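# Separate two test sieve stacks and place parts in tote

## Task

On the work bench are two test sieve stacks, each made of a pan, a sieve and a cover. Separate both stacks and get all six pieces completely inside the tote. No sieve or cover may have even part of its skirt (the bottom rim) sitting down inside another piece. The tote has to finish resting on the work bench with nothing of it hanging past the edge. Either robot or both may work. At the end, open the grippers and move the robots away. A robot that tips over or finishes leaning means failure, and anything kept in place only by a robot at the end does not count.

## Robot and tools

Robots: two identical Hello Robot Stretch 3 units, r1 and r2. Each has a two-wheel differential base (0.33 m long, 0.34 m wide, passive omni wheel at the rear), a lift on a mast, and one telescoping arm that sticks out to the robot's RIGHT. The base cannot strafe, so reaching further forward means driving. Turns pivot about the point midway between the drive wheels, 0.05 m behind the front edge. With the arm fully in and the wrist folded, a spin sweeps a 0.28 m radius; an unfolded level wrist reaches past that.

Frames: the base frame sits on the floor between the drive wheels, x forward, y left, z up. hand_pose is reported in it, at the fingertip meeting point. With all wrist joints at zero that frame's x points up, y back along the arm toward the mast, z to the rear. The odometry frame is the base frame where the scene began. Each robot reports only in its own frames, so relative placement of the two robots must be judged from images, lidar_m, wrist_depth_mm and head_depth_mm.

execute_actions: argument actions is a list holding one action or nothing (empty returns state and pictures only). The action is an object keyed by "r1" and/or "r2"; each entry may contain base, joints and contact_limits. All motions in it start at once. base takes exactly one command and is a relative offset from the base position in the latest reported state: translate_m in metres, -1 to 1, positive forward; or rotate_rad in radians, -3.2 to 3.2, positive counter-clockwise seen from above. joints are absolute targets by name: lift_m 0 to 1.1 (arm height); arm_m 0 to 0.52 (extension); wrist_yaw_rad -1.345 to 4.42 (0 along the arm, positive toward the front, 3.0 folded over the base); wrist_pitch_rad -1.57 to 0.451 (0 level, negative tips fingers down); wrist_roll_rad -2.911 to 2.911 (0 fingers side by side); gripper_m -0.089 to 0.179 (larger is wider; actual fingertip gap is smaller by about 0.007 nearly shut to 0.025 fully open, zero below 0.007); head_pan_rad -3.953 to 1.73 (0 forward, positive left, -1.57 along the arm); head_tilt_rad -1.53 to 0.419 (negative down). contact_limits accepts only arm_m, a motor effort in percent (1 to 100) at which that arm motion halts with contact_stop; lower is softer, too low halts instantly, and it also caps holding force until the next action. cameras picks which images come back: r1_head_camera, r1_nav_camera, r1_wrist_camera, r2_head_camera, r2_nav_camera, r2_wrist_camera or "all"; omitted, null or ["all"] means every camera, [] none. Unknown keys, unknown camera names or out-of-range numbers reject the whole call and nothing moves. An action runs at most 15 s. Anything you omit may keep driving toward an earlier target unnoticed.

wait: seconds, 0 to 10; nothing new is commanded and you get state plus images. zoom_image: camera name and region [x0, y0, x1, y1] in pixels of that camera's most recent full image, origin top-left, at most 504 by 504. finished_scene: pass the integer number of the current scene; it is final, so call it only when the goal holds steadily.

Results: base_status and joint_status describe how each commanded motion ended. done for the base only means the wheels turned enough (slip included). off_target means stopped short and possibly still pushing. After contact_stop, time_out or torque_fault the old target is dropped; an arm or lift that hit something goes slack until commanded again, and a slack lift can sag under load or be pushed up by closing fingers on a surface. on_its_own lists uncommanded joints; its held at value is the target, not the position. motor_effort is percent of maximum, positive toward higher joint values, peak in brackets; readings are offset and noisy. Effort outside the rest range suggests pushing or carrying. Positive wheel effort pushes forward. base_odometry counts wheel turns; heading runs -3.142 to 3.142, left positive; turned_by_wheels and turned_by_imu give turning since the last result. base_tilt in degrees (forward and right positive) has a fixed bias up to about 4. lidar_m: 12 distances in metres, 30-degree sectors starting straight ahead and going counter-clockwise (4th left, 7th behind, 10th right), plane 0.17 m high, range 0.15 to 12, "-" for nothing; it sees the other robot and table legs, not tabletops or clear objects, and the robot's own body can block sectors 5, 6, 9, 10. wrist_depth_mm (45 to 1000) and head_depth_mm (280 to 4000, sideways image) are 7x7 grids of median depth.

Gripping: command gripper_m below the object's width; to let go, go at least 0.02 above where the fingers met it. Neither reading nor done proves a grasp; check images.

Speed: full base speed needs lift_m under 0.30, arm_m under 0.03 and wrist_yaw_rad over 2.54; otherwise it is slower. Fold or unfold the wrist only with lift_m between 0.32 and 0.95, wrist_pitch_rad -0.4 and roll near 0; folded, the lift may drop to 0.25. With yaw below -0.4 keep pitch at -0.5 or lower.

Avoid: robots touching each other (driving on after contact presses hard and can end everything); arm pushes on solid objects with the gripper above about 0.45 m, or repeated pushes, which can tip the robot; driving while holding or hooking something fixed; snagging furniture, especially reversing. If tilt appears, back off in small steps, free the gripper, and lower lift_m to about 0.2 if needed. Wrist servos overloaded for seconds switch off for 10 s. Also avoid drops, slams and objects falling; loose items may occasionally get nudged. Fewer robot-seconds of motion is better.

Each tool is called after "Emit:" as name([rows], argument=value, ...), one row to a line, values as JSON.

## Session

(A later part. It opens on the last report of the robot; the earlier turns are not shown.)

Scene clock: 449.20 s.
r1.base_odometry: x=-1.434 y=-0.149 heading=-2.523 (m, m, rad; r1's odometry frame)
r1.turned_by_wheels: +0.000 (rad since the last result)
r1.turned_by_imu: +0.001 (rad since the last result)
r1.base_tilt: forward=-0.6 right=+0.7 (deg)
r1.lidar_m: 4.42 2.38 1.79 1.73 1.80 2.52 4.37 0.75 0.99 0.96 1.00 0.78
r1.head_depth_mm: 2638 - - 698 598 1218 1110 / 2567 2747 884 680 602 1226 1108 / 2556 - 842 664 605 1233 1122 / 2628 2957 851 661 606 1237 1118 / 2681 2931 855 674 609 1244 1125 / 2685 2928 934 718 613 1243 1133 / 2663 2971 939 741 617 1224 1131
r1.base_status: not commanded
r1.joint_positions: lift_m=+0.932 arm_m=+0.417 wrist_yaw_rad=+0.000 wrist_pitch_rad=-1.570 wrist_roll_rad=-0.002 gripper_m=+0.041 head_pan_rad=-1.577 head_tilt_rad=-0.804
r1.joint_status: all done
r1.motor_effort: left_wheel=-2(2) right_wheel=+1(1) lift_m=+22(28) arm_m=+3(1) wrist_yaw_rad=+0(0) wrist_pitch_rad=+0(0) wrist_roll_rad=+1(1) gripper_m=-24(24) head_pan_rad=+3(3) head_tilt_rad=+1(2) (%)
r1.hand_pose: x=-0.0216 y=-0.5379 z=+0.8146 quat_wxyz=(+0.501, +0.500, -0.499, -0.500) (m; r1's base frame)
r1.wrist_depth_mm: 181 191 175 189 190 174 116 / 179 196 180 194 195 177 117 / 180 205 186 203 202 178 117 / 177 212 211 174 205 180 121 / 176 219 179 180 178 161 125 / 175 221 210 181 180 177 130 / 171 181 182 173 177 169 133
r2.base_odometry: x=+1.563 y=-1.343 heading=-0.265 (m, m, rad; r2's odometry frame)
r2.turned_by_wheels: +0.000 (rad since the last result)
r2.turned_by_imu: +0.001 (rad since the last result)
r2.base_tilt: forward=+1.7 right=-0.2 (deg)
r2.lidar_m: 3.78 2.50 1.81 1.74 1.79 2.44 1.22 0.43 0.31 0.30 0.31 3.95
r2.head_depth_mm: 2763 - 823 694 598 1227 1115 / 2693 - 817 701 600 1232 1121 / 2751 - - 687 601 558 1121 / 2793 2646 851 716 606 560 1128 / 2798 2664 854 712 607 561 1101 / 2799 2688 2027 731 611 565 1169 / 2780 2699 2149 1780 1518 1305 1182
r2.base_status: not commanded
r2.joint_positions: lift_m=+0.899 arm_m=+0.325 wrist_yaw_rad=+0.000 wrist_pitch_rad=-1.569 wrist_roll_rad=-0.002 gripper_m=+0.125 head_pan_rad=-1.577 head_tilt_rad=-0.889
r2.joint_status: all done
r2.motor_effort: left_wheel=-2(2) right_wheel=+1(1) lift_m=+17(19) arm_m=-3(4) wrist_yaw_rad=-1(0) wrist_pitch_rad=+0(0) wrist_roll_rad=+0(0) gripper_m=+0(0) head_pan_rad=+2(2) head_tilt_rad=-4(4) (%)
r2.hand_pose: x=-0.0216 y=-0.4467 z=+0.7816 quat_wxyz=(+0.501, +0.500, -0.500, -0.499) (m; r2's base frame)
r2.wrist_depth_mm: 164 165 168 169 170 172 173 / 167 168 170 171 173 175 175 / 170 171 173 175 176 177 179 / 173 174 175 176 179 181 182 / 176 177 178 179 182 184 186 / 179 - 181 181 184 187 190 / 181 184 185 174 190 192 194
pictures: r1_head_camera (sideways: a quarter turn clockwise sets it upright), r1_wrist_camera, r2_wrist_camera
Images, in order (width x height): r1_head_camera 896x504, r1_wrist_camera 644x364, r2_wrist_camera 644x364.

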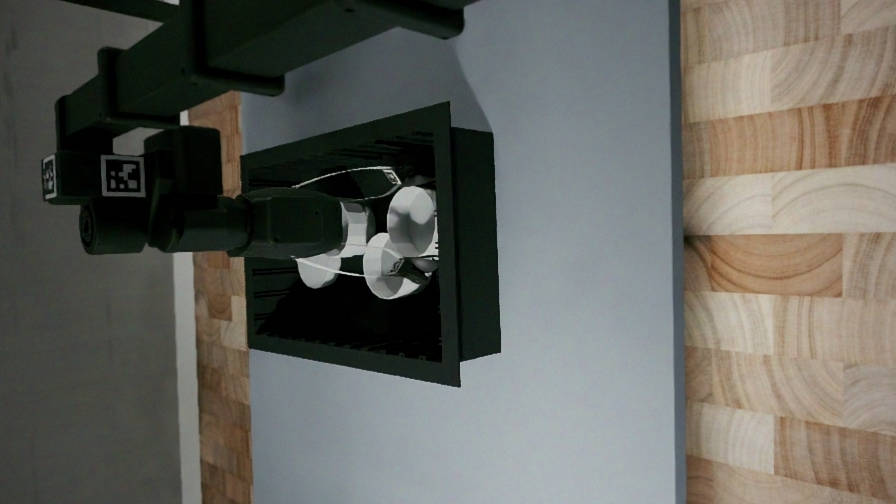

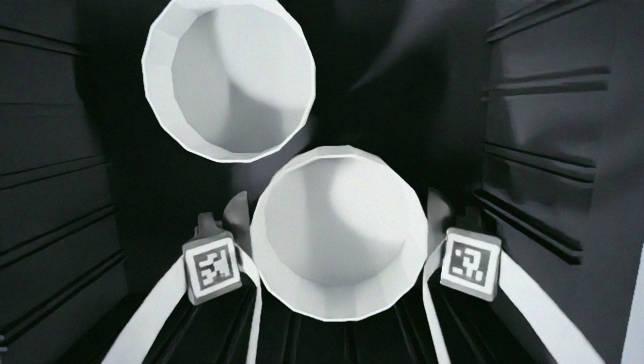

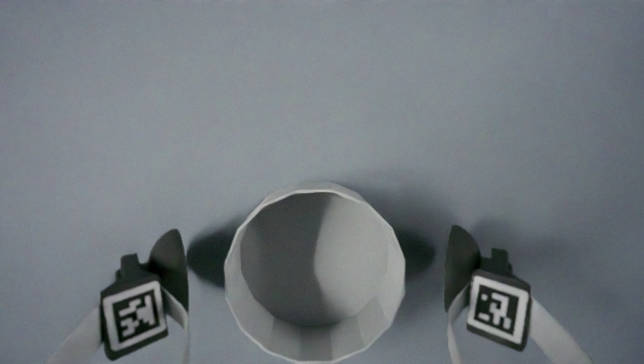

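Emit:
execute_actions([
  {"r1":{"joints":{"lift_m":0.923}},"r2":{"joints":{"gripper_m":0.04}}},
], cameras=[])

Emit:
execute_actions([
  {"r1":{"joints":{"gripper_m":0.105}},"r2":{"joints":{"lift_m":0.97}}},
], cameras=["r2_wrist_camera"])

Emit:
execute_actions([
  {"r1":{"joints":{"lift_m":1.02}},"r2":{"base":{"translate_m":-0.2},"joints":{"lift_m":1.035}}},
], cameras=["r1_wrist_camera","r2_wrist_camera"])

Emit:
execute_actions([
  {"r1":{"joints":{"arm_m":0.0}},"r2":{"base":{"translate_m":-0.374},"joints":{"arm_m":0.387}}},
], cameras=["r1_head_camera","r2_wrist_camera"])

Scene clock: 457.60 s.
r1.base_odometry: x=-1.434 y=-0.149 heading=-2.523 (m, m, rad; r1's odometry frame)
r1.turned_by_wheels: +0.000 (rad since the last result)
r1.turned_by_imu: +0.001 (rad since the last result)
r1.base_tilt: forward=-0.5 right=+0.4 (deg)
r1.lidar_m: 4.42 2.38 1.78 1.73 1.80 2.51 4.38 0.74 0.99 0.96 1.00 0.78
r1.head_depth_mm: 2617 2864 - 701 600 1216 1112 / 2632 2735 872 681 600 1223 1111 / 2546 - 841 666 604 1227 1120 / 2601 2893 851 673 608 1234 1117 / 2679 2928 858 674 610 1236 1127 / 2664 2896 930 716 614 1248 1129 / 2670 2946 937 744 618 1227 1137
r1.base_status: not commanded
r1.joint_positions: lift_m=+0.923 arm_m=+0.417 wrist_yaw_rad=+0.000 wrist_pitch_rad=-1.570 wrist_roll_rad=-0.002 gripper_m=+0.041 head_pan_rad=-1.577 head_tilt_rad=-0.804
r1.joint_status: all done
r1.motor_effort: left_wheel=-2(2) right_wheel=+1(1) lift_m=+22(26) arm_m=+3(3) wrist_yaw_rad=+0(0) wrist_pitch_rad=+0(0) wrist_roll_rad=+1(1) gripper_m=-24(24) head_pan_rad=+3(4) head_tilt_rad=+1(2) (%)
r1.hand_pose: x=-0.0216 y=-0.5379 z=+0.8056 quat_wxyz=(+0.501, +0.500, -0.499, -0.500) (m; r1's base frame)
r1.wrist_depth_mm: 180 181 166 180 180 175 116 / 181 172 171 185 188 176 117 / 180 196 176 193 192 179 117 / 177 202 201 174 196 181 118 / 175 212 178 180 179 161 119 / 175 213 212 182 179 176 120 / 171 182 183 172 178 169 124
r2.base_odometry: x=+1.563 y=-1.343 heading=-0.265 (m, m, rad; r2's odometry frame)
r2.turned_by_wheels: +0.000 (rad since the last result)
r2.turned_by_imu: +0.001 (rad since the last result)
r2.base_tilt: forward=+1.6 right=-0.2 (deg)
r2.lidar_m: 3.77 2.49 1.81 1.74 1.80 2.44 1.22 0.43 0.31 0.30 0.31 3.93
r2.head_depth_mm: 2763 - 823 697 596 1228 1118 / 2700 - 817 701 601 1233 1120 / 2761 - - 702 602 557 1123 / 2801 2643 852 707 606 559 1126 / 2785 2670 855 711 609 562 1094 / 2811 2673 2014 734 610 564 1172 / 2775 2708 2150 1775 1516 1295 1176
r2.base_status: not commanded
r2.joint_positions: lift_m=+0.899 arm_m=+0.325 wrist_yaw_rad=+0.000 wrist_pitch_rad=-1.569 wrist_roll_rad=-0.002 gripper_m=+0.041 head_pan_rad=-1.577 head_tilt_rad=-0.889
r2.joint_status: all done
r2.motor_effort: left_wheel=-2(2) right_wheel=+2(1) lift_m=+17(18) arm_m=-4(4) wrist_yaw_rad=+0(1) wrist_pitch_rad=+0(0) wrist_roll_rad=+1(0) gripper_m=-22(100) head_pan_rad=+2(2) head_tilt_rad=-4(4) (%)
r2.hand_pose: x=-0.0216 y=-0.4467 z=+0.7816 quat_wxyz=(+0.501, +0.500, -0.500, -0.499) (m; r2's base frame)
r2.wrist_depth_mm: 164 166 168 169 170 172 173 / 167 169 170 171 173 174 176 / 170 171 172 175 176 177 179 / 173 174 175 176 179 180 183 / 176 177 176 177 181 184 185 / 180 181 177 180 175 188 190 / 183 184 185 171 189 191 193
pictures: none
No camera images: the call's "cameras" was empty. Leave "cameras" out to get every camera's image.

Scene clock: 459.07 s.
r1.base_odometry: x=-1.434 y=-0.149 heading=-2.523 (m, m, rad; r1's odometry frame)
r1.turned_by_wheels: +0.000 (rad since the last result)
r1.turned_by_imu: +0.000 (rad since the last result)
r1.base_tilt: forward=-0.5 right=+0.6 (deg)
r1.lidar_m: 4.41 2.37 1.79 1.73 1.81 2.51 4.36 0.75 0.99 0.96 1.00 0.78
r1.head_depth_mm: 2618 2877 - 699 600 1221 1109 / 2585 2730 868 682 602 1225 1112 / 2562 - 841 666 604 1227 1131 / 2638 2890 864 666 607 1230 1119 / 2652 2938 857 675 610 1242 1126 / 2665 2959 934 717 613 1242 1130 / 2680 2973 939 744 617 1224 1134
r1.base_status: not commanded
r1.joint_positions: lift_m=+0.923 arm_m=+0.417 wrist_yaw_rad=+0.000 wrist_pitch_rad=-1.570 wrist_roll_rad=-0.002 gripper_m=+0.105 head_pan_rad=-1.577 head_tilt_rad=-0.804
r1.joint_status: all done
r1.motor_effort: left_wheel=-1(2) right_wheel=+1(1) lift_m=+22(22) arm_m=+3(3) wrist_yaw_rad=+0(0) wrist_pitch_rad=+0(0) wrist_roll_rad=+1(0) gripper_m=+0(92) head_pan_rad=+3(3) head_tilt_rad=+2(2) (%)
r1.hand_pose: x=-0.0216 y=-0.5379 z=+0.8056 quat_wxyz=(+0.501, +0.500, -0.499, -0.500) (m; r1's base frame)
r1.wrist_depth_mm: 180 181 165 181 181 175 117 / 180 174 172 185 187 177 117 / 179 195 176 193 193 179 118 / 176 204 201 178 198 180 118 / 176 211 181 183 183 157 119 / 175 214 213 182 205 198 120 / 171 181 182 178 177 168 124
r2.base_odometry: x=+1.563 y=-1.343 heading=-0.265 (m, m, rad; r2's odometry frame)
r2.turned_by_wheels: +0.000 (rad since the last result)
r2.turned_by_imu: +0.000 (rad since the last result)
r2.base_tilt: forward=+1.5 right=-0.1 (deg)
r2.lidar_m: 3.76 2.50 1.81 1.74 1.80 2.44 1.22 0.43 0.31 0.30 0.31 3.95
r2.head_depth_mm: - 1003 831 697 597 1231 1119 / - 994 836 698 600 1223 1120 / - - 798 618 602 558 1125 / 2814 2641 828 675 605 560 1125 / 2799 2664 856 712 609 562 1099 / 2774 2700 2014 731 611 564 1173 / 2781 2697 2144 1767 1514 1291 1180
r2.base_status: not commanded
r2.joint_positions: lift_m=+0.970 arm_m=+0.325 wrist_yaw_rad=+0.000 wrist_pitch_rad=-1.568 wrist_roll_rad=-0.002 gripper_m=+0.041 head_pan_rad=-1.577 head_tilt_rad=-0.889
r2.joint_status: all done
r2.motor_effort: left_wheel=-1(2) right_wheel=+1(2) lift_m=+24(24) arm_m=-4(3) wrist_yaw_rad=+0(0) wrist_pitch_rad=+0(0) wrist_roll_rad=+1(0) gripper_m=-23(23) head_pan_rad=+2(2) head_tilt_rad=-4(4) (%)
r2.hand_pose: x=-0.0216 y=-0.4468 z=+0.8522 quat_wxyz=(+0.501, +0.500, -0.500, -0.499) (m; r2's base frame)
r2.wrist_depth_mm: 229 232 233 234 238 239 242 / 233 235 238 239 241 243 247 / 238 238 240 242 246 247 249 / 241 241 245 246 250 253 252 / 246 246 247 177 252 257 259 / 250 250 177 180 174 261 263 / 255 255 258 171 265 266 270
pictures: r2_wrist_camera
Images, in order (width x height): r2_wrist_camera 644x364.

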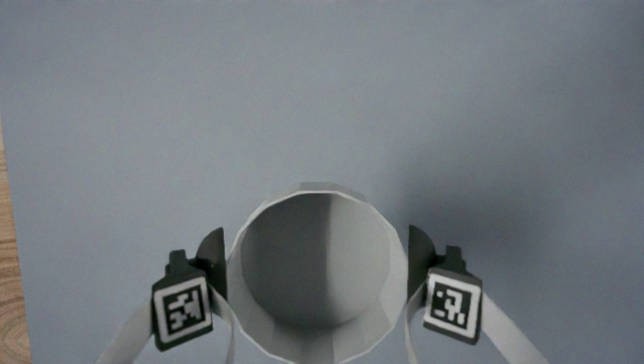

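Scene clock: 462.00 s.
r1.base_odometry: x=-1.434 y=-0.149 heading=-2.523 (m, m, rad; r1's odometry frame)
r1.turned_by_wheels: +0.000 (rad since the last result)
r1.turned_by_imu: +0.001 (rad since the last result)
r1.base_tilt: forward=-0.5 right=+0.7 (deg)
r1.lidar_m: 4.42 2.38 1.78 1.73 1.81 2.50 4.38 0.74 0.99 0.96 1.00 0.78
r1.head_depth_mm: - 2819 897 719 597 1223 1113 / 2570 2860 906 683 601 1225 1112 / - 2886 845 669 602 1227 1122 / 2655 2916 872 673 607 1233 1121 / 2668 2935 861 675 611 1243 1127 / 2682 2970 925 719 613 1245 1132 / 2671 2917 939 741 618 1226 1139
r1.base_status: not commanded
r1.joint_positions: lift_m=+1.020 arm_m=+0.417 wrist_yaw_rad=+0.000 wrist_pitch_rad=-1.570 wrist_roll_rad=-0.002 gripper_m=+0.105 head_pan_rad=-1.577 head_tilt_rad=-0.804
r1.joint_status: all done
r1.motor_effort: left_wheel=-2(2) right_wheel=+1(1) lift_m=+29(27) arm_m=+3(2) wrist_yaw_rad=+0(0) wrist_pitch_rad=+0(0) wrist_roll_rad=+1(1) gripper_m=-1(0) head_pan_rad=+3(3) head_tilt_rad=+1(2) (%)
r1.hand_pose: x=-0.0216 y=-0.5379 z=+0.9023 quat_wxyz=(+0.501, +0.500, -0.499, -0.500) (m; r1's base frame)
r1.wrist_depth_mm: 197 252 271 270 270 201 273 / 202 247 267 279 282 207 280 / 295 248 289 273 284 211 290 / 309 246 302 277 295 232 299 / 317 234 309 280 299 306 311 / 331 232 234 231 230 229 322 / 344 345 336 341 338 335 332
r2.base_odometry: x=+1.370 y=-1.291 heading=-0.265 (m, m, rad; r2's odometry frame)
r2.turned_by_wheels: +0.000 (rad since the last result)
r2.turned_by_imu: +0.001 (rad since the last result)
r2.base_tilt: forward=+1.6 right=-0.3 (deg)
r2.lidar_m: 3.97 2.49 1.81 1.73 1.79 2.44 4.69 0.43 0.31 0.30 0.31 0.42
r2.head_depth_mm: 2891 1036 809 696 598 1229 1119 / 2798 1380 852 700 600 1234 1117 / - - 844 671 600 1233 1121 / 2830 2620 874 690 605 561 1125 / 2791 2668 854 712 608 561 1131 / 2803 2696 859 714 612 563 1133 / 2782 2701 866 717 613 567 1017
r2.base_status: done
r2.joint_positions: lift_m=+1.035 arm_m=+0.325 wrist_yaw_rad=+0.000 wrist_pitch_rad=-1.568 wrist_roll_rad=-0.002 gripper_m=+0.041 head_pan_rad=-1.577 head_tilt_rad=-0.889
r2.joint_status: all done
r2.motor_effort: left_wheel=-1(6) right_wheel=+2(3) lift_m=+24(25) arm_m=-4(3) wrist_yaw_rad=+0(0) wrist_pitch_rad=+0(0) wrist_roll_rad=+0(1) gripper_m=-22(23) head_pan_rad=+2(2) head_tilt_rad=-3(3) (%)
r2.hand_pose: x=-0.0216 y=-0.4468 z=+0.9172 quat_wxyz=(+0.501, +0.500, -0.500, -0.499) (m; r2's base frame)
r2.wrist_depth_mm: 290 290 291 295 299 300 283 / 294 296 298 302 303 307 285 / 299 301 302 307 308 315 288 / 302 306 308 305 313 317 289 / 309 309 309 177 317 323 326 / 315 316 178 180 175 329 330 / 321 323 326 171 332 335 339
pictures: r1_wrist_camera, r2_wrist_camera
Images, in order (width x height): r1_wrist_camera 644x364, r2_wrist_camera 644x364.

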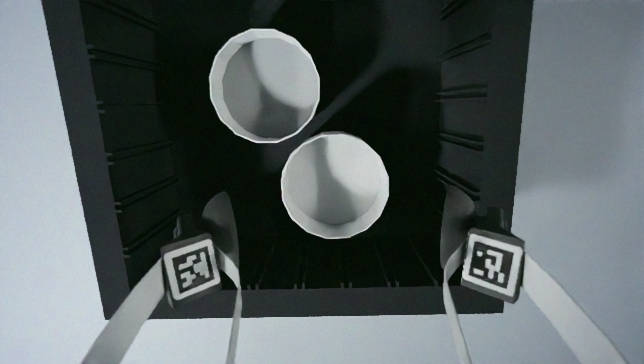

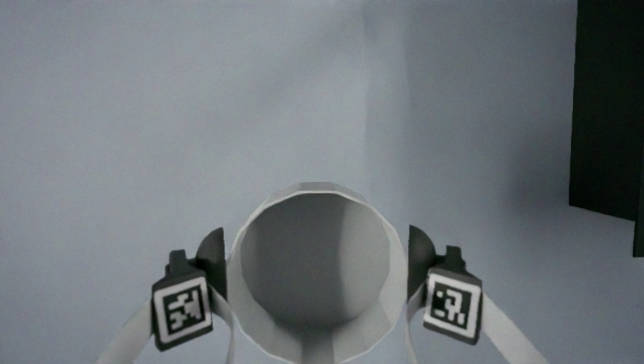

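Scene clock: 466.70 s.
r1.base_odometry: x=-1.434 y=-0.149 heading=-2.523 (m, m, rad; r1's odometry frame)
r1.turned_by_wheels: +0.000 (rad since the last result)
r1.turned_by_imu: +0.001 (rad since the last result)
r1.base_tilt: forward=-0.3 right=+0.7 (deg)
r1.lidar_m: 4.40 2.37 1.78 1.73 1.80 2.51 4.38 0.74 0.99 0.96 1.00 0.78
r1.head_depth_mm: 2608 2923 - - - 1226 1093 / 2673 2980 - - - - - / 2697 2930 - - - - - / 650 1341 877 672 596 1214 1105 / 2643 2973 855 677 612 1235 1114 / 2668 2901 930 718 614 1246 1136 / 2679 2926 943 744 616 1228 1134
r1.base_status: not commanded
r1.joint_positions: lift_m=+1.020 arm_m=+0.000 wrist_yaw_rad=+0.000 wrist_pitch_rad=-1.570 wrist_roll_rad=-0.002 gripper_m=+0.105 head_pan_rad=-1.577 head_tilt_rad=-0.803
r1.joint_status: all done
r1.motor_effort: left_wheel=-1(2) right_wheel=+1(1) lift_m=+30(29) arm_m=-2(4) wrist_yaw_rad=+0(0) wrist_pitch_rad=+0(0) wrist_roll_rad=+2(1) gripper_m=+0(1) head_pan_rad=+3(3) head_tilt_rad=+2(2) (%)
r1.hand_pose: x=-0.0216 y=-0.1214 z=+0.9023 quat_wxyz=(+0.501, +0.500, -0.499, -0.500) (m; r1's base frame)
r1.wrist_depth_mm: 998 - 995 - - 946 980 / - - - - - - - / - - - - - - - / - - - - - - - / - - - - - - - / - - - - - - - / - - - - - - -
r2.base_odometry: x=+1.009 y=-1.192 heading=-0.266 (m, m, rad; r2's odometry frame)
r2.turned_by_wheels: +0.000 (rad since the last result)
r2.turned_by_imu: +0.002 (rad since the last result)
r2.base_tilt: forward=+1.7 right=-0.2 (deg)
r2.lidar_m: 4.35 2.48 1.80 1.73 1.79 2.43 4.35 0.44 0.32 0.30 0.32 0.43
r2.head_depth_mm: 2822 1033 831 695 598 1222 1102 / 2857 1046 750 652 600 1231 1108 / - 891 621 656 603 1234 1126 / 2744 889 752 661 606 1242 1125 / 2748 1441 802 661 608 1244 1134 / 2781 2695 861 697 609 1248 1134 / 2792 2723 864 718 613 567 1138
r2.base_status: done
r2.joint_positions: lift_m=+1.035 arm_m=+0.387 wrist_yaw_rad=+0.000 wrist_pitch_rad=-1.568 wrist_roll_rad=-0.002 gripper_m=+0.041 head_pan_rad=-1.577 head_tilt_rad=-0.889
r2.joint_status: all done
r2.motor_effort: left_wheel=-2(4) right_wheel=+2(2) lift_m=+25(24) arm_m=+3(3) wrist_yaw_rad=+0(0) wrist_pitch_rad=+0(0) wrist_roll_rad=+0(0) gripper_m=-23(23) head_pan_rad=+2(2) head_tilt_rad=-4(4) (%)
r2.hand_pose: x=-0.0216 y=-0.5082 z=+0.9172 quat_wxyz=(+0.501, +0.500, -0.500, -0.499) (m; r2's base frame)
r2.wrist_depth_mm: 209 277 288 292 294 299 305 / 252 277 280 297 300 303 310 / 296 270 283 302 302 311 315 / 302 268 306 286 308 317 319 / 309 265 310 177 249 322 324 / 312 243 177 179 174 329 333 / 319 232 233 172 331 340 339
pictures: r1_head_camera (sideways: a quarter turn clockwise sets it upright), r2_wrist_camera
Images, in order (width x height): r1_head_camera 896x504, r2_wrist_camera 644x364.

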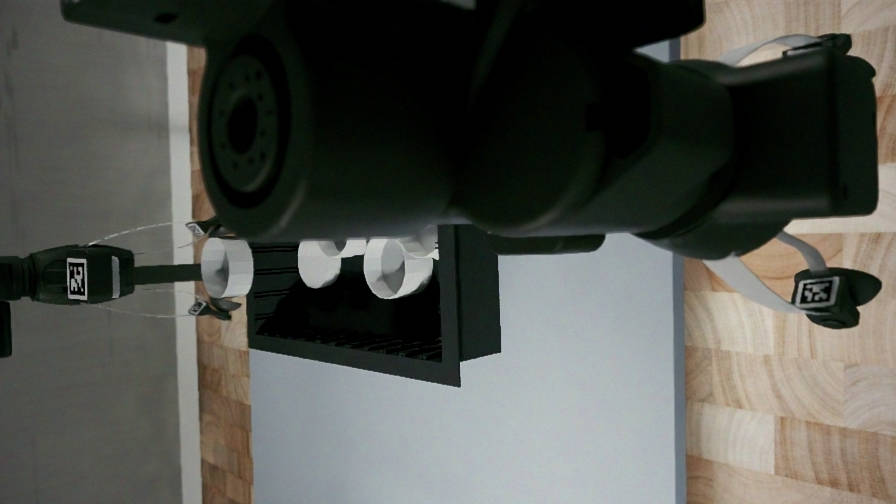

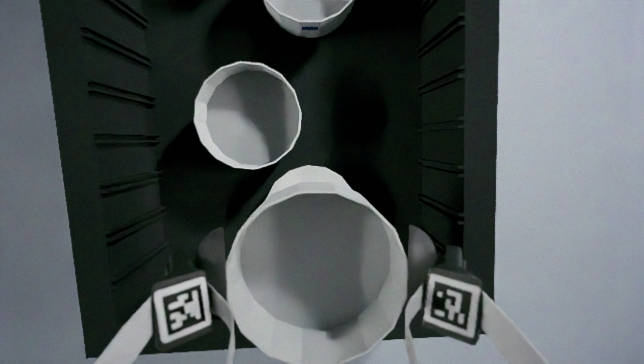

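Emit:
execute_actions([
  {"r2":{"joints":{"lift_m":0.925}}},
], cameras=["r2_wrist_camera"])

Emit:
execute_actions([
  {"r2":{"joints":{"gripper_m":0.105}}},
], cameras=[])

Emit:
execute_actions([
  {"r2":{"joints":{"lift_m":1.02}}},
], cameras=["r2_wrist_camera"])

Emit:
execute_actions([
  {"r1":{"base":{"translate_m":0.35},"joints":{"head_pan_rad":-2.0}},"r2":{"base":{"translate_m":0.35},"joints":{"arm_m":0.0,"head_pan_rad":-2.0}}},
], cameras=["r1_nav_camera","r2_nav_camera","r2_head_camera"])

Scene clock: 484.73 s.
r1.base_odometry: x=-1.434 y=-0.149 heading=-2.523 (m, m, rad; r1's odometry frame)
r1.turned_by_wheels: +0.000 (rad since the last result)
r1.turned_by_imu: +0.001 (rad since the last result)
r1.base_tilt: forward=-0.4 right=+0.6 (deg)
r1.lidar_m: 4.40 2.38 1.79 1.73 1.80 2.51 4.36 0.74 0.99 0.96 1.00 0.77
r1.head_depth_mm: 2636 2932 - - - 1218 1088 / 2642 2945 - - - - - / 2657 2946 - - - - - / 2576 893 872 673 594 1210 1106 / 634 2949 855 674 610 1241 1116 / 2666 2934 928 719 614 1242 1130 / 2677 2874 936 743 617 1229 1139
r1.base_status: not commanded
r1.joint_positions: lift_m=+1.020 arm_m=+0.000 wrist_yaw_rad=+0.000 wrist_pitch_rad=-1.570 wrist_roll_rad=-0.002 gripper_m=+0.105 head_pan_rad=-1.577 head_tilt_rad=-0.803
r1.joint_status: not commanded
r1.motor_effort: left_wheel=-1(2) right_wheel=+1(1) lift_m=+30(29) arm_m=-2(2) wrist_yaw_rad=+0(0) wrist_pitch_rad=+0(0) wrist_roll_rad=+1(1) gripper_m=-1(0) head_pan_rad=+3(3) head_tilt_rad=+2(2) (%)
r1.hand_pose: x=-0.0216 y=-0.1214 z=+0.9023 quat_wxyz=(+0.501, +0.500, -0.499, -0.500) (m; r1's base frame)
r1.wrist_depth_mm: - 998 993 - - 964 953 / - - - - - - - / - - - - - - - / - - - - - - - / - - - - - - - / - - - - - - - / - - - - - - -
r2.base_odometry: x=+1.009 y=-1.192 heading=-0.266 (m, m, rad; r2's odometry frame)
r2.turned_by_wheels: +0.000 (rad since the last result)
r2.turned_by_imu: +0.001 (rad since the last result)
r2.base_tilt: forward=+1.6 right=-0.2 (deg)
r2.lidar_m: 4.34 2.48 1.80 1.73 1.79 2.43 4.34 0.44 0.32 0.30 0.31 0.42
r2.head_depth_mm: - - 812 696 597 1228 1105 / - 975 771 642 599 1234 1106 / - - 797 651 604 1237 1121 / 2767 1417 812 647 605 1241 1125 / 2752 1443 803 663 608 1247 1133 / 2810 2682 859 697 612 1250 1133 / 2772 2680 866 718 614 567 1137
r2.base_status: not commanded
r2.joint_positions: lift_m=+0.925 arm_m=+0.387 wrist_yaw_rad=+0.000 wrist_pitch_rad=-1.568 wrist_roll_rad=-0.002 gripper_m=+0.041 head_pan_rad=-1.577 head_tilt_rad=-0.889
r2.joint_status: all done
r2.motor_effort: left_wheel=-2(2) right_wheel=+2(1) lift_m=+17(21) arm_m=+3(4) wrist_yaw_rad=+0(0) wrist_pitch_rad=-1(0) wrist_roll_rad=+0(0) gripper_m=-22(22) head_pan_rad=+2(2) head_tilt_rad=-4(3) (%)
r2.hand_pose: x=-0.0216 y=-0.5082 z=+0.8076 quat_wxyz=(+0.501, +0.500, -0.500, -0.499) (m; r2's base frame)
r2.wrist_depth_mm: 185 186 172 190 192 172 119 / 188 173 175 194 194 175 120 / 188 176 178 196 198 177 121 / 190 197 180 199 202 178 121 / 189 200 199 175 204 180 122 / 185 204 177 179 174 171 124 / 185 206 192 171 191 169 126
pictures: r2_wrist_camera
Images, in order (width x height): r2_wrist_camera 644x364.

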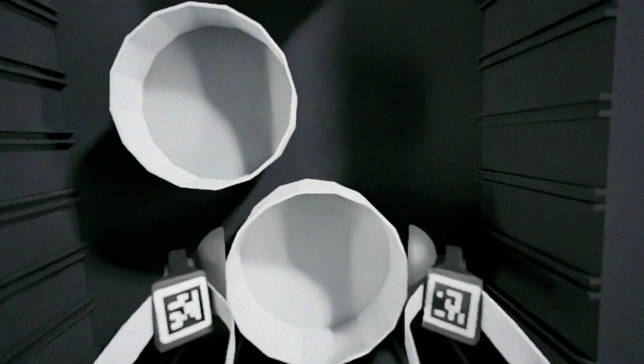

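Scene clock: 485.87 s.
r1.base_odometry: x=-1.434 y=-0.149 heading=-2.523 (m, m, rad; r1's odometry frame)
r1.turned_by_wheels: +0.000 (rad since the last result)
r1.turned_by_imu: +0.000 (rad since the last result)
r1.base_tilt: forward=-0.4 right=+0.7 (deg)
r1.lidar_m: 4.41 2.37 1.78 1.73 1.81 2.51 4.35 0.75 0.99 0.96 1.00 0.78
r1.head_depth_mm: 2607 2918 - - - 1216 1095 / 2646 2921 - - - - - / 2639 2969 - - - - - / 2556 889 876 674 595 1211 1104 / 632 2968 853 674 610 1249 1118 / 2666 2924 931 718 614 1246 1125 / 2643 2929 938 745 615 1224 1130
r1.base_status: not commanded
r1.joint_positions: lift_m=+1.020 arm_m=+0.000 wrist_yaw_rad=+0.000 wrist_pitch_rad=-1.570 wrist_roll_rad=-0.002 gripper_m=+0.105 head_pan_rad=-1.577 head_tilt_rad=-0.803
r1.joint_status: not commanded
r1.motor_effort: left_wheel=-2(2) right_wheel=+1(1) lift_m=+29(30) arm_m=-2(3) wrist_yaw_rad=+0(1) wrist_pitch_rad=+0(0) wrist_roll_rad=+1(0) gripper_m=+0(1) head_pan_rad=+3(3) head_tilt_rad=+2(1) (%)
r1.hand_pose: x=-0.0216 y=-0.1214 z=+0.9023 quat_wxyz=(+0.501, +0.500, -0.499, -0.500) (m; r1's base frame)
r1.wrist_depth_mm: - 991 - 974 - 981 987 / - - - - - - - / - - - - - - - / - - - - - - - / - - - - - - - / - - - - - - - / - - - - - - -
r2.base_odometry: x=+1.009 y=-1.192 heading=-0.266 (m, m, rad; r2's odometry frame)
r2.turned_by_wheels: +0.000 (rad since the last result)
r2.turned_by_imu: +0.000 (rad since the last result)
r2.base_tilt: forward=+1.6 right=-0.3 (deg)
r2.lidar_m: 4.33 2.48 1.80 1.73 1.79 2.43 4.34 0.44 0.32 0.30 0.31 0.43
r2.head_depth_mm: - - 811 697 599 1225 1098 / - 976 775 634 600 1230 1108 / - - 796 650 603 1237 1125 / 2758 1430 810 659 607 1243 1125 / 2752 1449 803 662 608 1247 1132 / 2843 2678 858 697 611 1249 1131 / 2816 2688 868 716 614 567 1139
r2.base_status: not commanded
r2.joint_positions: lift_m=+0.925 arm_m=+0.387 wrist_yaw_rad=+0.000 wrist_pitch_rad=-1.568 wrist_roll_rad=-0.002 gripper_m=+0.105 head_pan_rad=-1.577 head_tilt_rad=-0.889
r2.joint_status: all done
r2.motor_effort: left_wheel=-2(2) right_wheel=+2(2) lift_m=+18(18) arm_m=+4(4) wrist_yaw_rad=+0(0) wrist_pitch_rad=-1(0) wrist_roll_rad=+0(0) gripper_m=+0(95) head_pan_rad=+2(2) head_tilt_rad=-4(4) (%)
r2.hand_pose: x=-0.0216 y=-0.5082 z=+0.8076 quat_wxyz=(+0.501, +0.500, -0.500, -0.499) (m; r2's base frame)
r2.wrist_depth_mm: 185 185 173 190 192 173 119 / 188 173 175 194 197 174 119 / 189 177 178 197 198 176 121 / 190 197 180 199 203 178 122 / 188 201 200 179 205 180 123 / 185 202 182 183 183 161 124 / 180 196 198 173 192 182 126
pictures: none
No camera images: the call's "cameras" was empty. Leave "cameras" out to get every camera's image.

Scene clock: 487.57 s.
r1.base_odometry: x=-1.434 y=-0.149 heading=-2.523 (m, m, rad; r1's odometry frame)
r1.turned_by_wheels: +0.000 (rad since the last result)
r1.turned_by_imu: +0.000 (rad since the last result)
r1.base_tilt: forward=-0.4 right=+0.5 (deg)
r1.lidar_m: 4.40 2.37 1.78 1.73 1.80 2.51 4.37 0.74 0.99 0.96 1.00 0.78
r1.head_depth_mm: 2619 2919 - - - 1225 1091 / 2685 2949 - - - - - / 2687 2959 - - - - - / 665 2784 873 673 594 1208 1100 / 2640 2950 857 676 610 1236 1118 / 2668 2959 932 716 615 1249 1133 / 2654 2923 937 743 616 1226 1133
r1.base_status: not commanded
r1.joint_positions: lift_m=+1.020 arm_m=+0.000 wrist_yaw_rad=+0.000 wrist_pitch_rad=-1.570 wrist_roll_rad=-0.002 gripper_m=+0.105 head_pan_rad=-1.577 head_tilt_rad=-0.803
r1.joint_status: not commanded
r1.motor_effort: left_wheel=-2(2) right_wheel=+1(1) lift_m=+30(30) arm_m=-2(2) wrist_yaw_rad=+0(0) wrist_pitch_rad=+0(0) wrist_roll_rad=+1(1) gripper_m=+0(0) head_pan_rad=+3(3) head_tilt_rad=+2(1) (%)
r1.hand_pose: x=-0.0216 y=-0.1214 z=+0.9023 quat_wxyz=(+0.501, +0.500, -0.499, -0.500) (m; r1's base frame)
r1.wrist_depth_mm: - - - - 960 982 983 / - - - - - - - / - - - - - - - / - - - - - - - / - - - - - - - / - - - - - - - / - - - - - - -
r2.base_odometry: x=+1.009 y=-1.192 heading=-0.266 (m, m, rad; r2's odometry frame)
r2.turned_by_wheels: +0.000 (rad since the last result)
r2.turned_by_imu: +0.000 (rad since the last result)
r2.base_tilt: forward=+1.7 right=-0.1 (deg)
r2.lidar_m: 4.34 2.48 1.80 1.73 1.79 2.43 4.32 0.44 0.32 0.30 0.31 0.43
r2.head_depth_mm: 2807 1039 834 695 597 1233 1102 / 2861 1047 749 653 600 1232 1102 / - 895 818 656 603 1242 1127 / 2840 892 812 659 605 1242 1124 / 2750 1445 798 662 608 1246 1129 / 2798 2685 860 697 611 1257 1135 / 2778 2691 866 720 614 567 1141
r2.base_status: not commanded
r2.joint_positions: lift_m=+1.020 arm_m=+0.387 wrist_yaw_rad=+0.000 wrist_pitch_rad=-1.568 wrist_roll_rad=-0.002 gripper_m=+0.105 head_pan_rad=-1.577 head_tilt_rad=-0.889
r2.joint_status: all done
r2.motor_effort: left_wheel=-2(2) right_wheel=+2(2) lift_m=+24(26) arm_m=+3(3) wrist_yaw_rad=-1(0) wrist_pitch_rad=+0(0) wrist_roll_rad=+0(0) gripper_m=+0(0) head_pan_rad=+2(2) head_tilt_rad=-4(4) (%)
r2.hand_pose: x=-0.0216 y=-0.5082 z=+0.9022 quat_wxyz=(+0.501, +0.500, -0.500, -0.499) (m; r2's base frame)
r2.wrist_depth_mm: 195 272 278 281 279 215 290 / 199 275 266 283 285 217 294 / 202 271 272 289 292 220 300 / 206 267 293 273 297 223 304 / 252 263 295 275 300 227 312 / 299 229 287 262 274 313 316 / 303 219 221 222 224 320 324
pictures: r2_wrist_camera
Images, in order (width x height): r2_wrist_camera 644x364.

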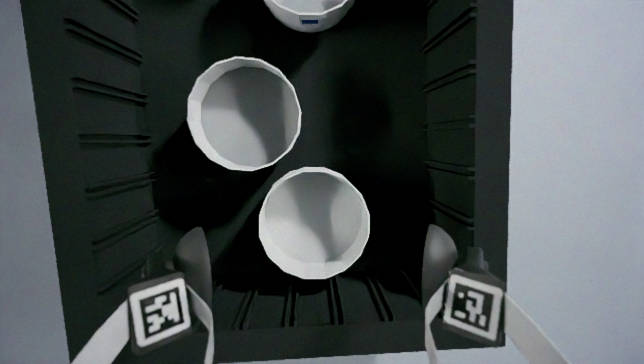

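Scene clock: 492.13 s.
r1.base_odometry: x=-1.719 y=-0.352 heading=-2.523 (m, m, rad; r1's odometry frame)
r1.turned_by_wheels: +0.000 (rad since the last result)
r1.turned_by_imu: +0.002 (rad since the last result)
r1.base_tilt: forward=-0.5 right=+0.6 (deg)
r1.lidar_m: 4.05 2.40 1.77 1.72 1.80 2.49 4.73 1.07 1.00 0.97 0.50 0.48
r1.head_depth_mm: 3257 - - 696 1409 1274 1114 / 3092 - - - 1392 1280 1118 / 2981 - - - - 1313 1095 / 2773 - - - - - 1082 / 2695 - - - - - - / 2619 2937 - - - - 1145 / 2581 2834 - - 604 537 1136
r1.base_status: done
r1.joint_positions: lift_m=+1.020 arm_m=+0.000 wrist_yaw_rad=+0.000 wrist_pitch_rad=-1.570 wrist_roll_rad=-0.002 gripper_m=+0.105 head_pan_rad=-1.993 head_tilt_rad=-0.803
r1.joint_status: all done
r1.motor_effort: left_wheel=-2(4) right_wheel=+1(6) lift_m=+30(30) arm_m=-2(2) wrist_yaw_rad=+0(0) wrist_pitch_rad=+0(0) wrist_roll_rad=+1(1) gripper_m=+0(0) head_pan_rad=-4(30) head_tilt_rad=+1(2) (%)
r1.hand_pose: x=-0.0216 y=-0.1214 z=+0.9023 quat_wxyz=(+0.501, +0.500, -0.499, -0.500) (m; r1's base frame)
r1.wrist_depth_mm: 983 780 963 970 - 984 972 / - - - - - - - / - - - - - - - / - - - - - - - / - - - - - - - / - - - - - - - / - - - - - - -
r2.base_odometry: x=+1.347 y=-1.284 heading=-0.266 (m, m, rad; r2's odometry frame)
r2.turned_by_wheels: +0.000 (rad since the last result)
r2.turned_by_imu: +0.001 (rad since the last result)
r2.base_tilt: forward=+1.6 right=-0.2 (deg)
r2.lidar_m: 3.98 2.49 1.81 1.73 1.80 2.44 4.68 0.43 0.31 0.30 0.31 0.42
r2.head_depth_mm: - - - - 1414 1248 1154 / - - - - - 1298 1158 / - - - - - 1307 1120 / - - - - - - - / - - - - - - - / 2833 - - - - - 1169 / 2710 2899 - - 596 535 1157
r2.base_status: done
r2.joint_positions: lift_m=+1.020 arm_m=+0.000 wrist_yaw_rad=+0.000 wrist_pitch_rad=-1.568 wrist_roll_rad=-0.002 gripper_m=+0.105 head_pan_rad=-1.993 head_tilt_rad=-0.889
r2.joint_status: all done
r2.motor_effort: left_wheel=-1(4) right_wheel=+1(7) lift_m=+24(24) arm_m=-4(4) wrist_yaw_rad=+0(0) wrist_pitch_rad=+0(0) wrist_roll_rad=+0(1) gripper_m=+0(0) head_pan_rad=-3(23) head_tilt_rad=-3(4) (%)
r2.hand_pose: x=-0.0216 y=-0.1218 z=+0.9022 quat_wxyz=(+0.501, +0.500, -0.500, -0.499) (m; r2's base frame)
r2.wrist_depth_mm: 275 278 281 284 284 288 291 / - 826 - - - - - / - - - - - - - / - - - - - - - / - - - - - - - / - - - - - - - / - - - - - - -
pictures: r1_nav_camera (sideways: a quarter turn counterclockwise sets it upright), r2_head_camera (sideways: a quarter turn clockwise sets it upright), r2_nav_camera (sideways: a quarter turn counterclockwise sets it upright)
Images, in order (width x height): r1_nav_camera 672x504, r2_head_camera 896x504, r2_nav_camera 672x504.

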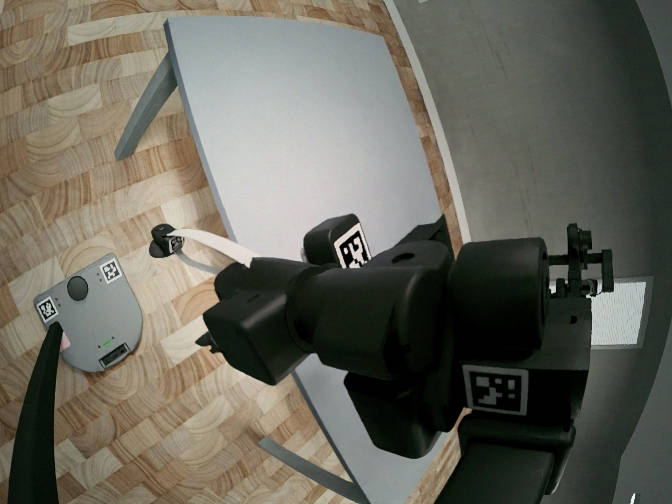

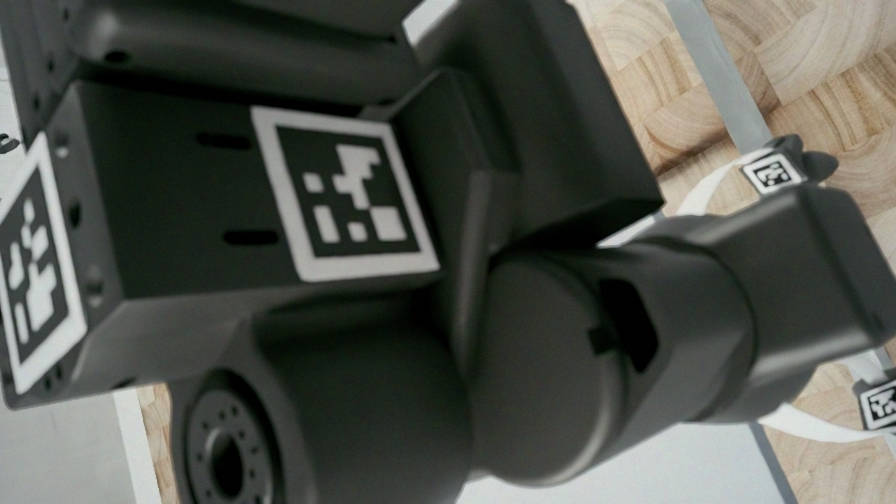

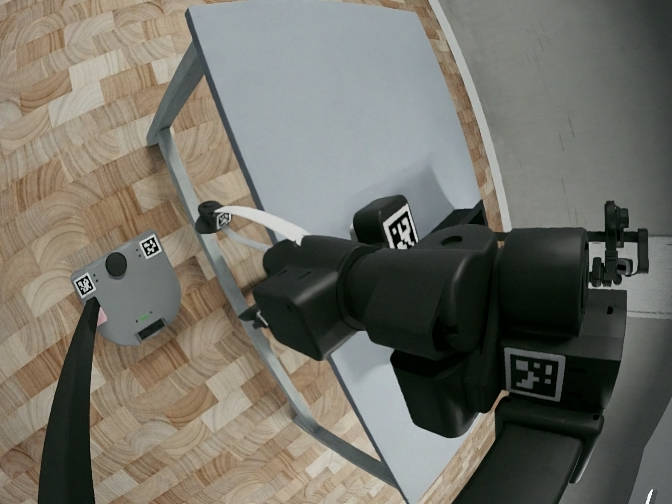

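Emit:
finished_scene(scene=1)

The scene is finished: the task was done.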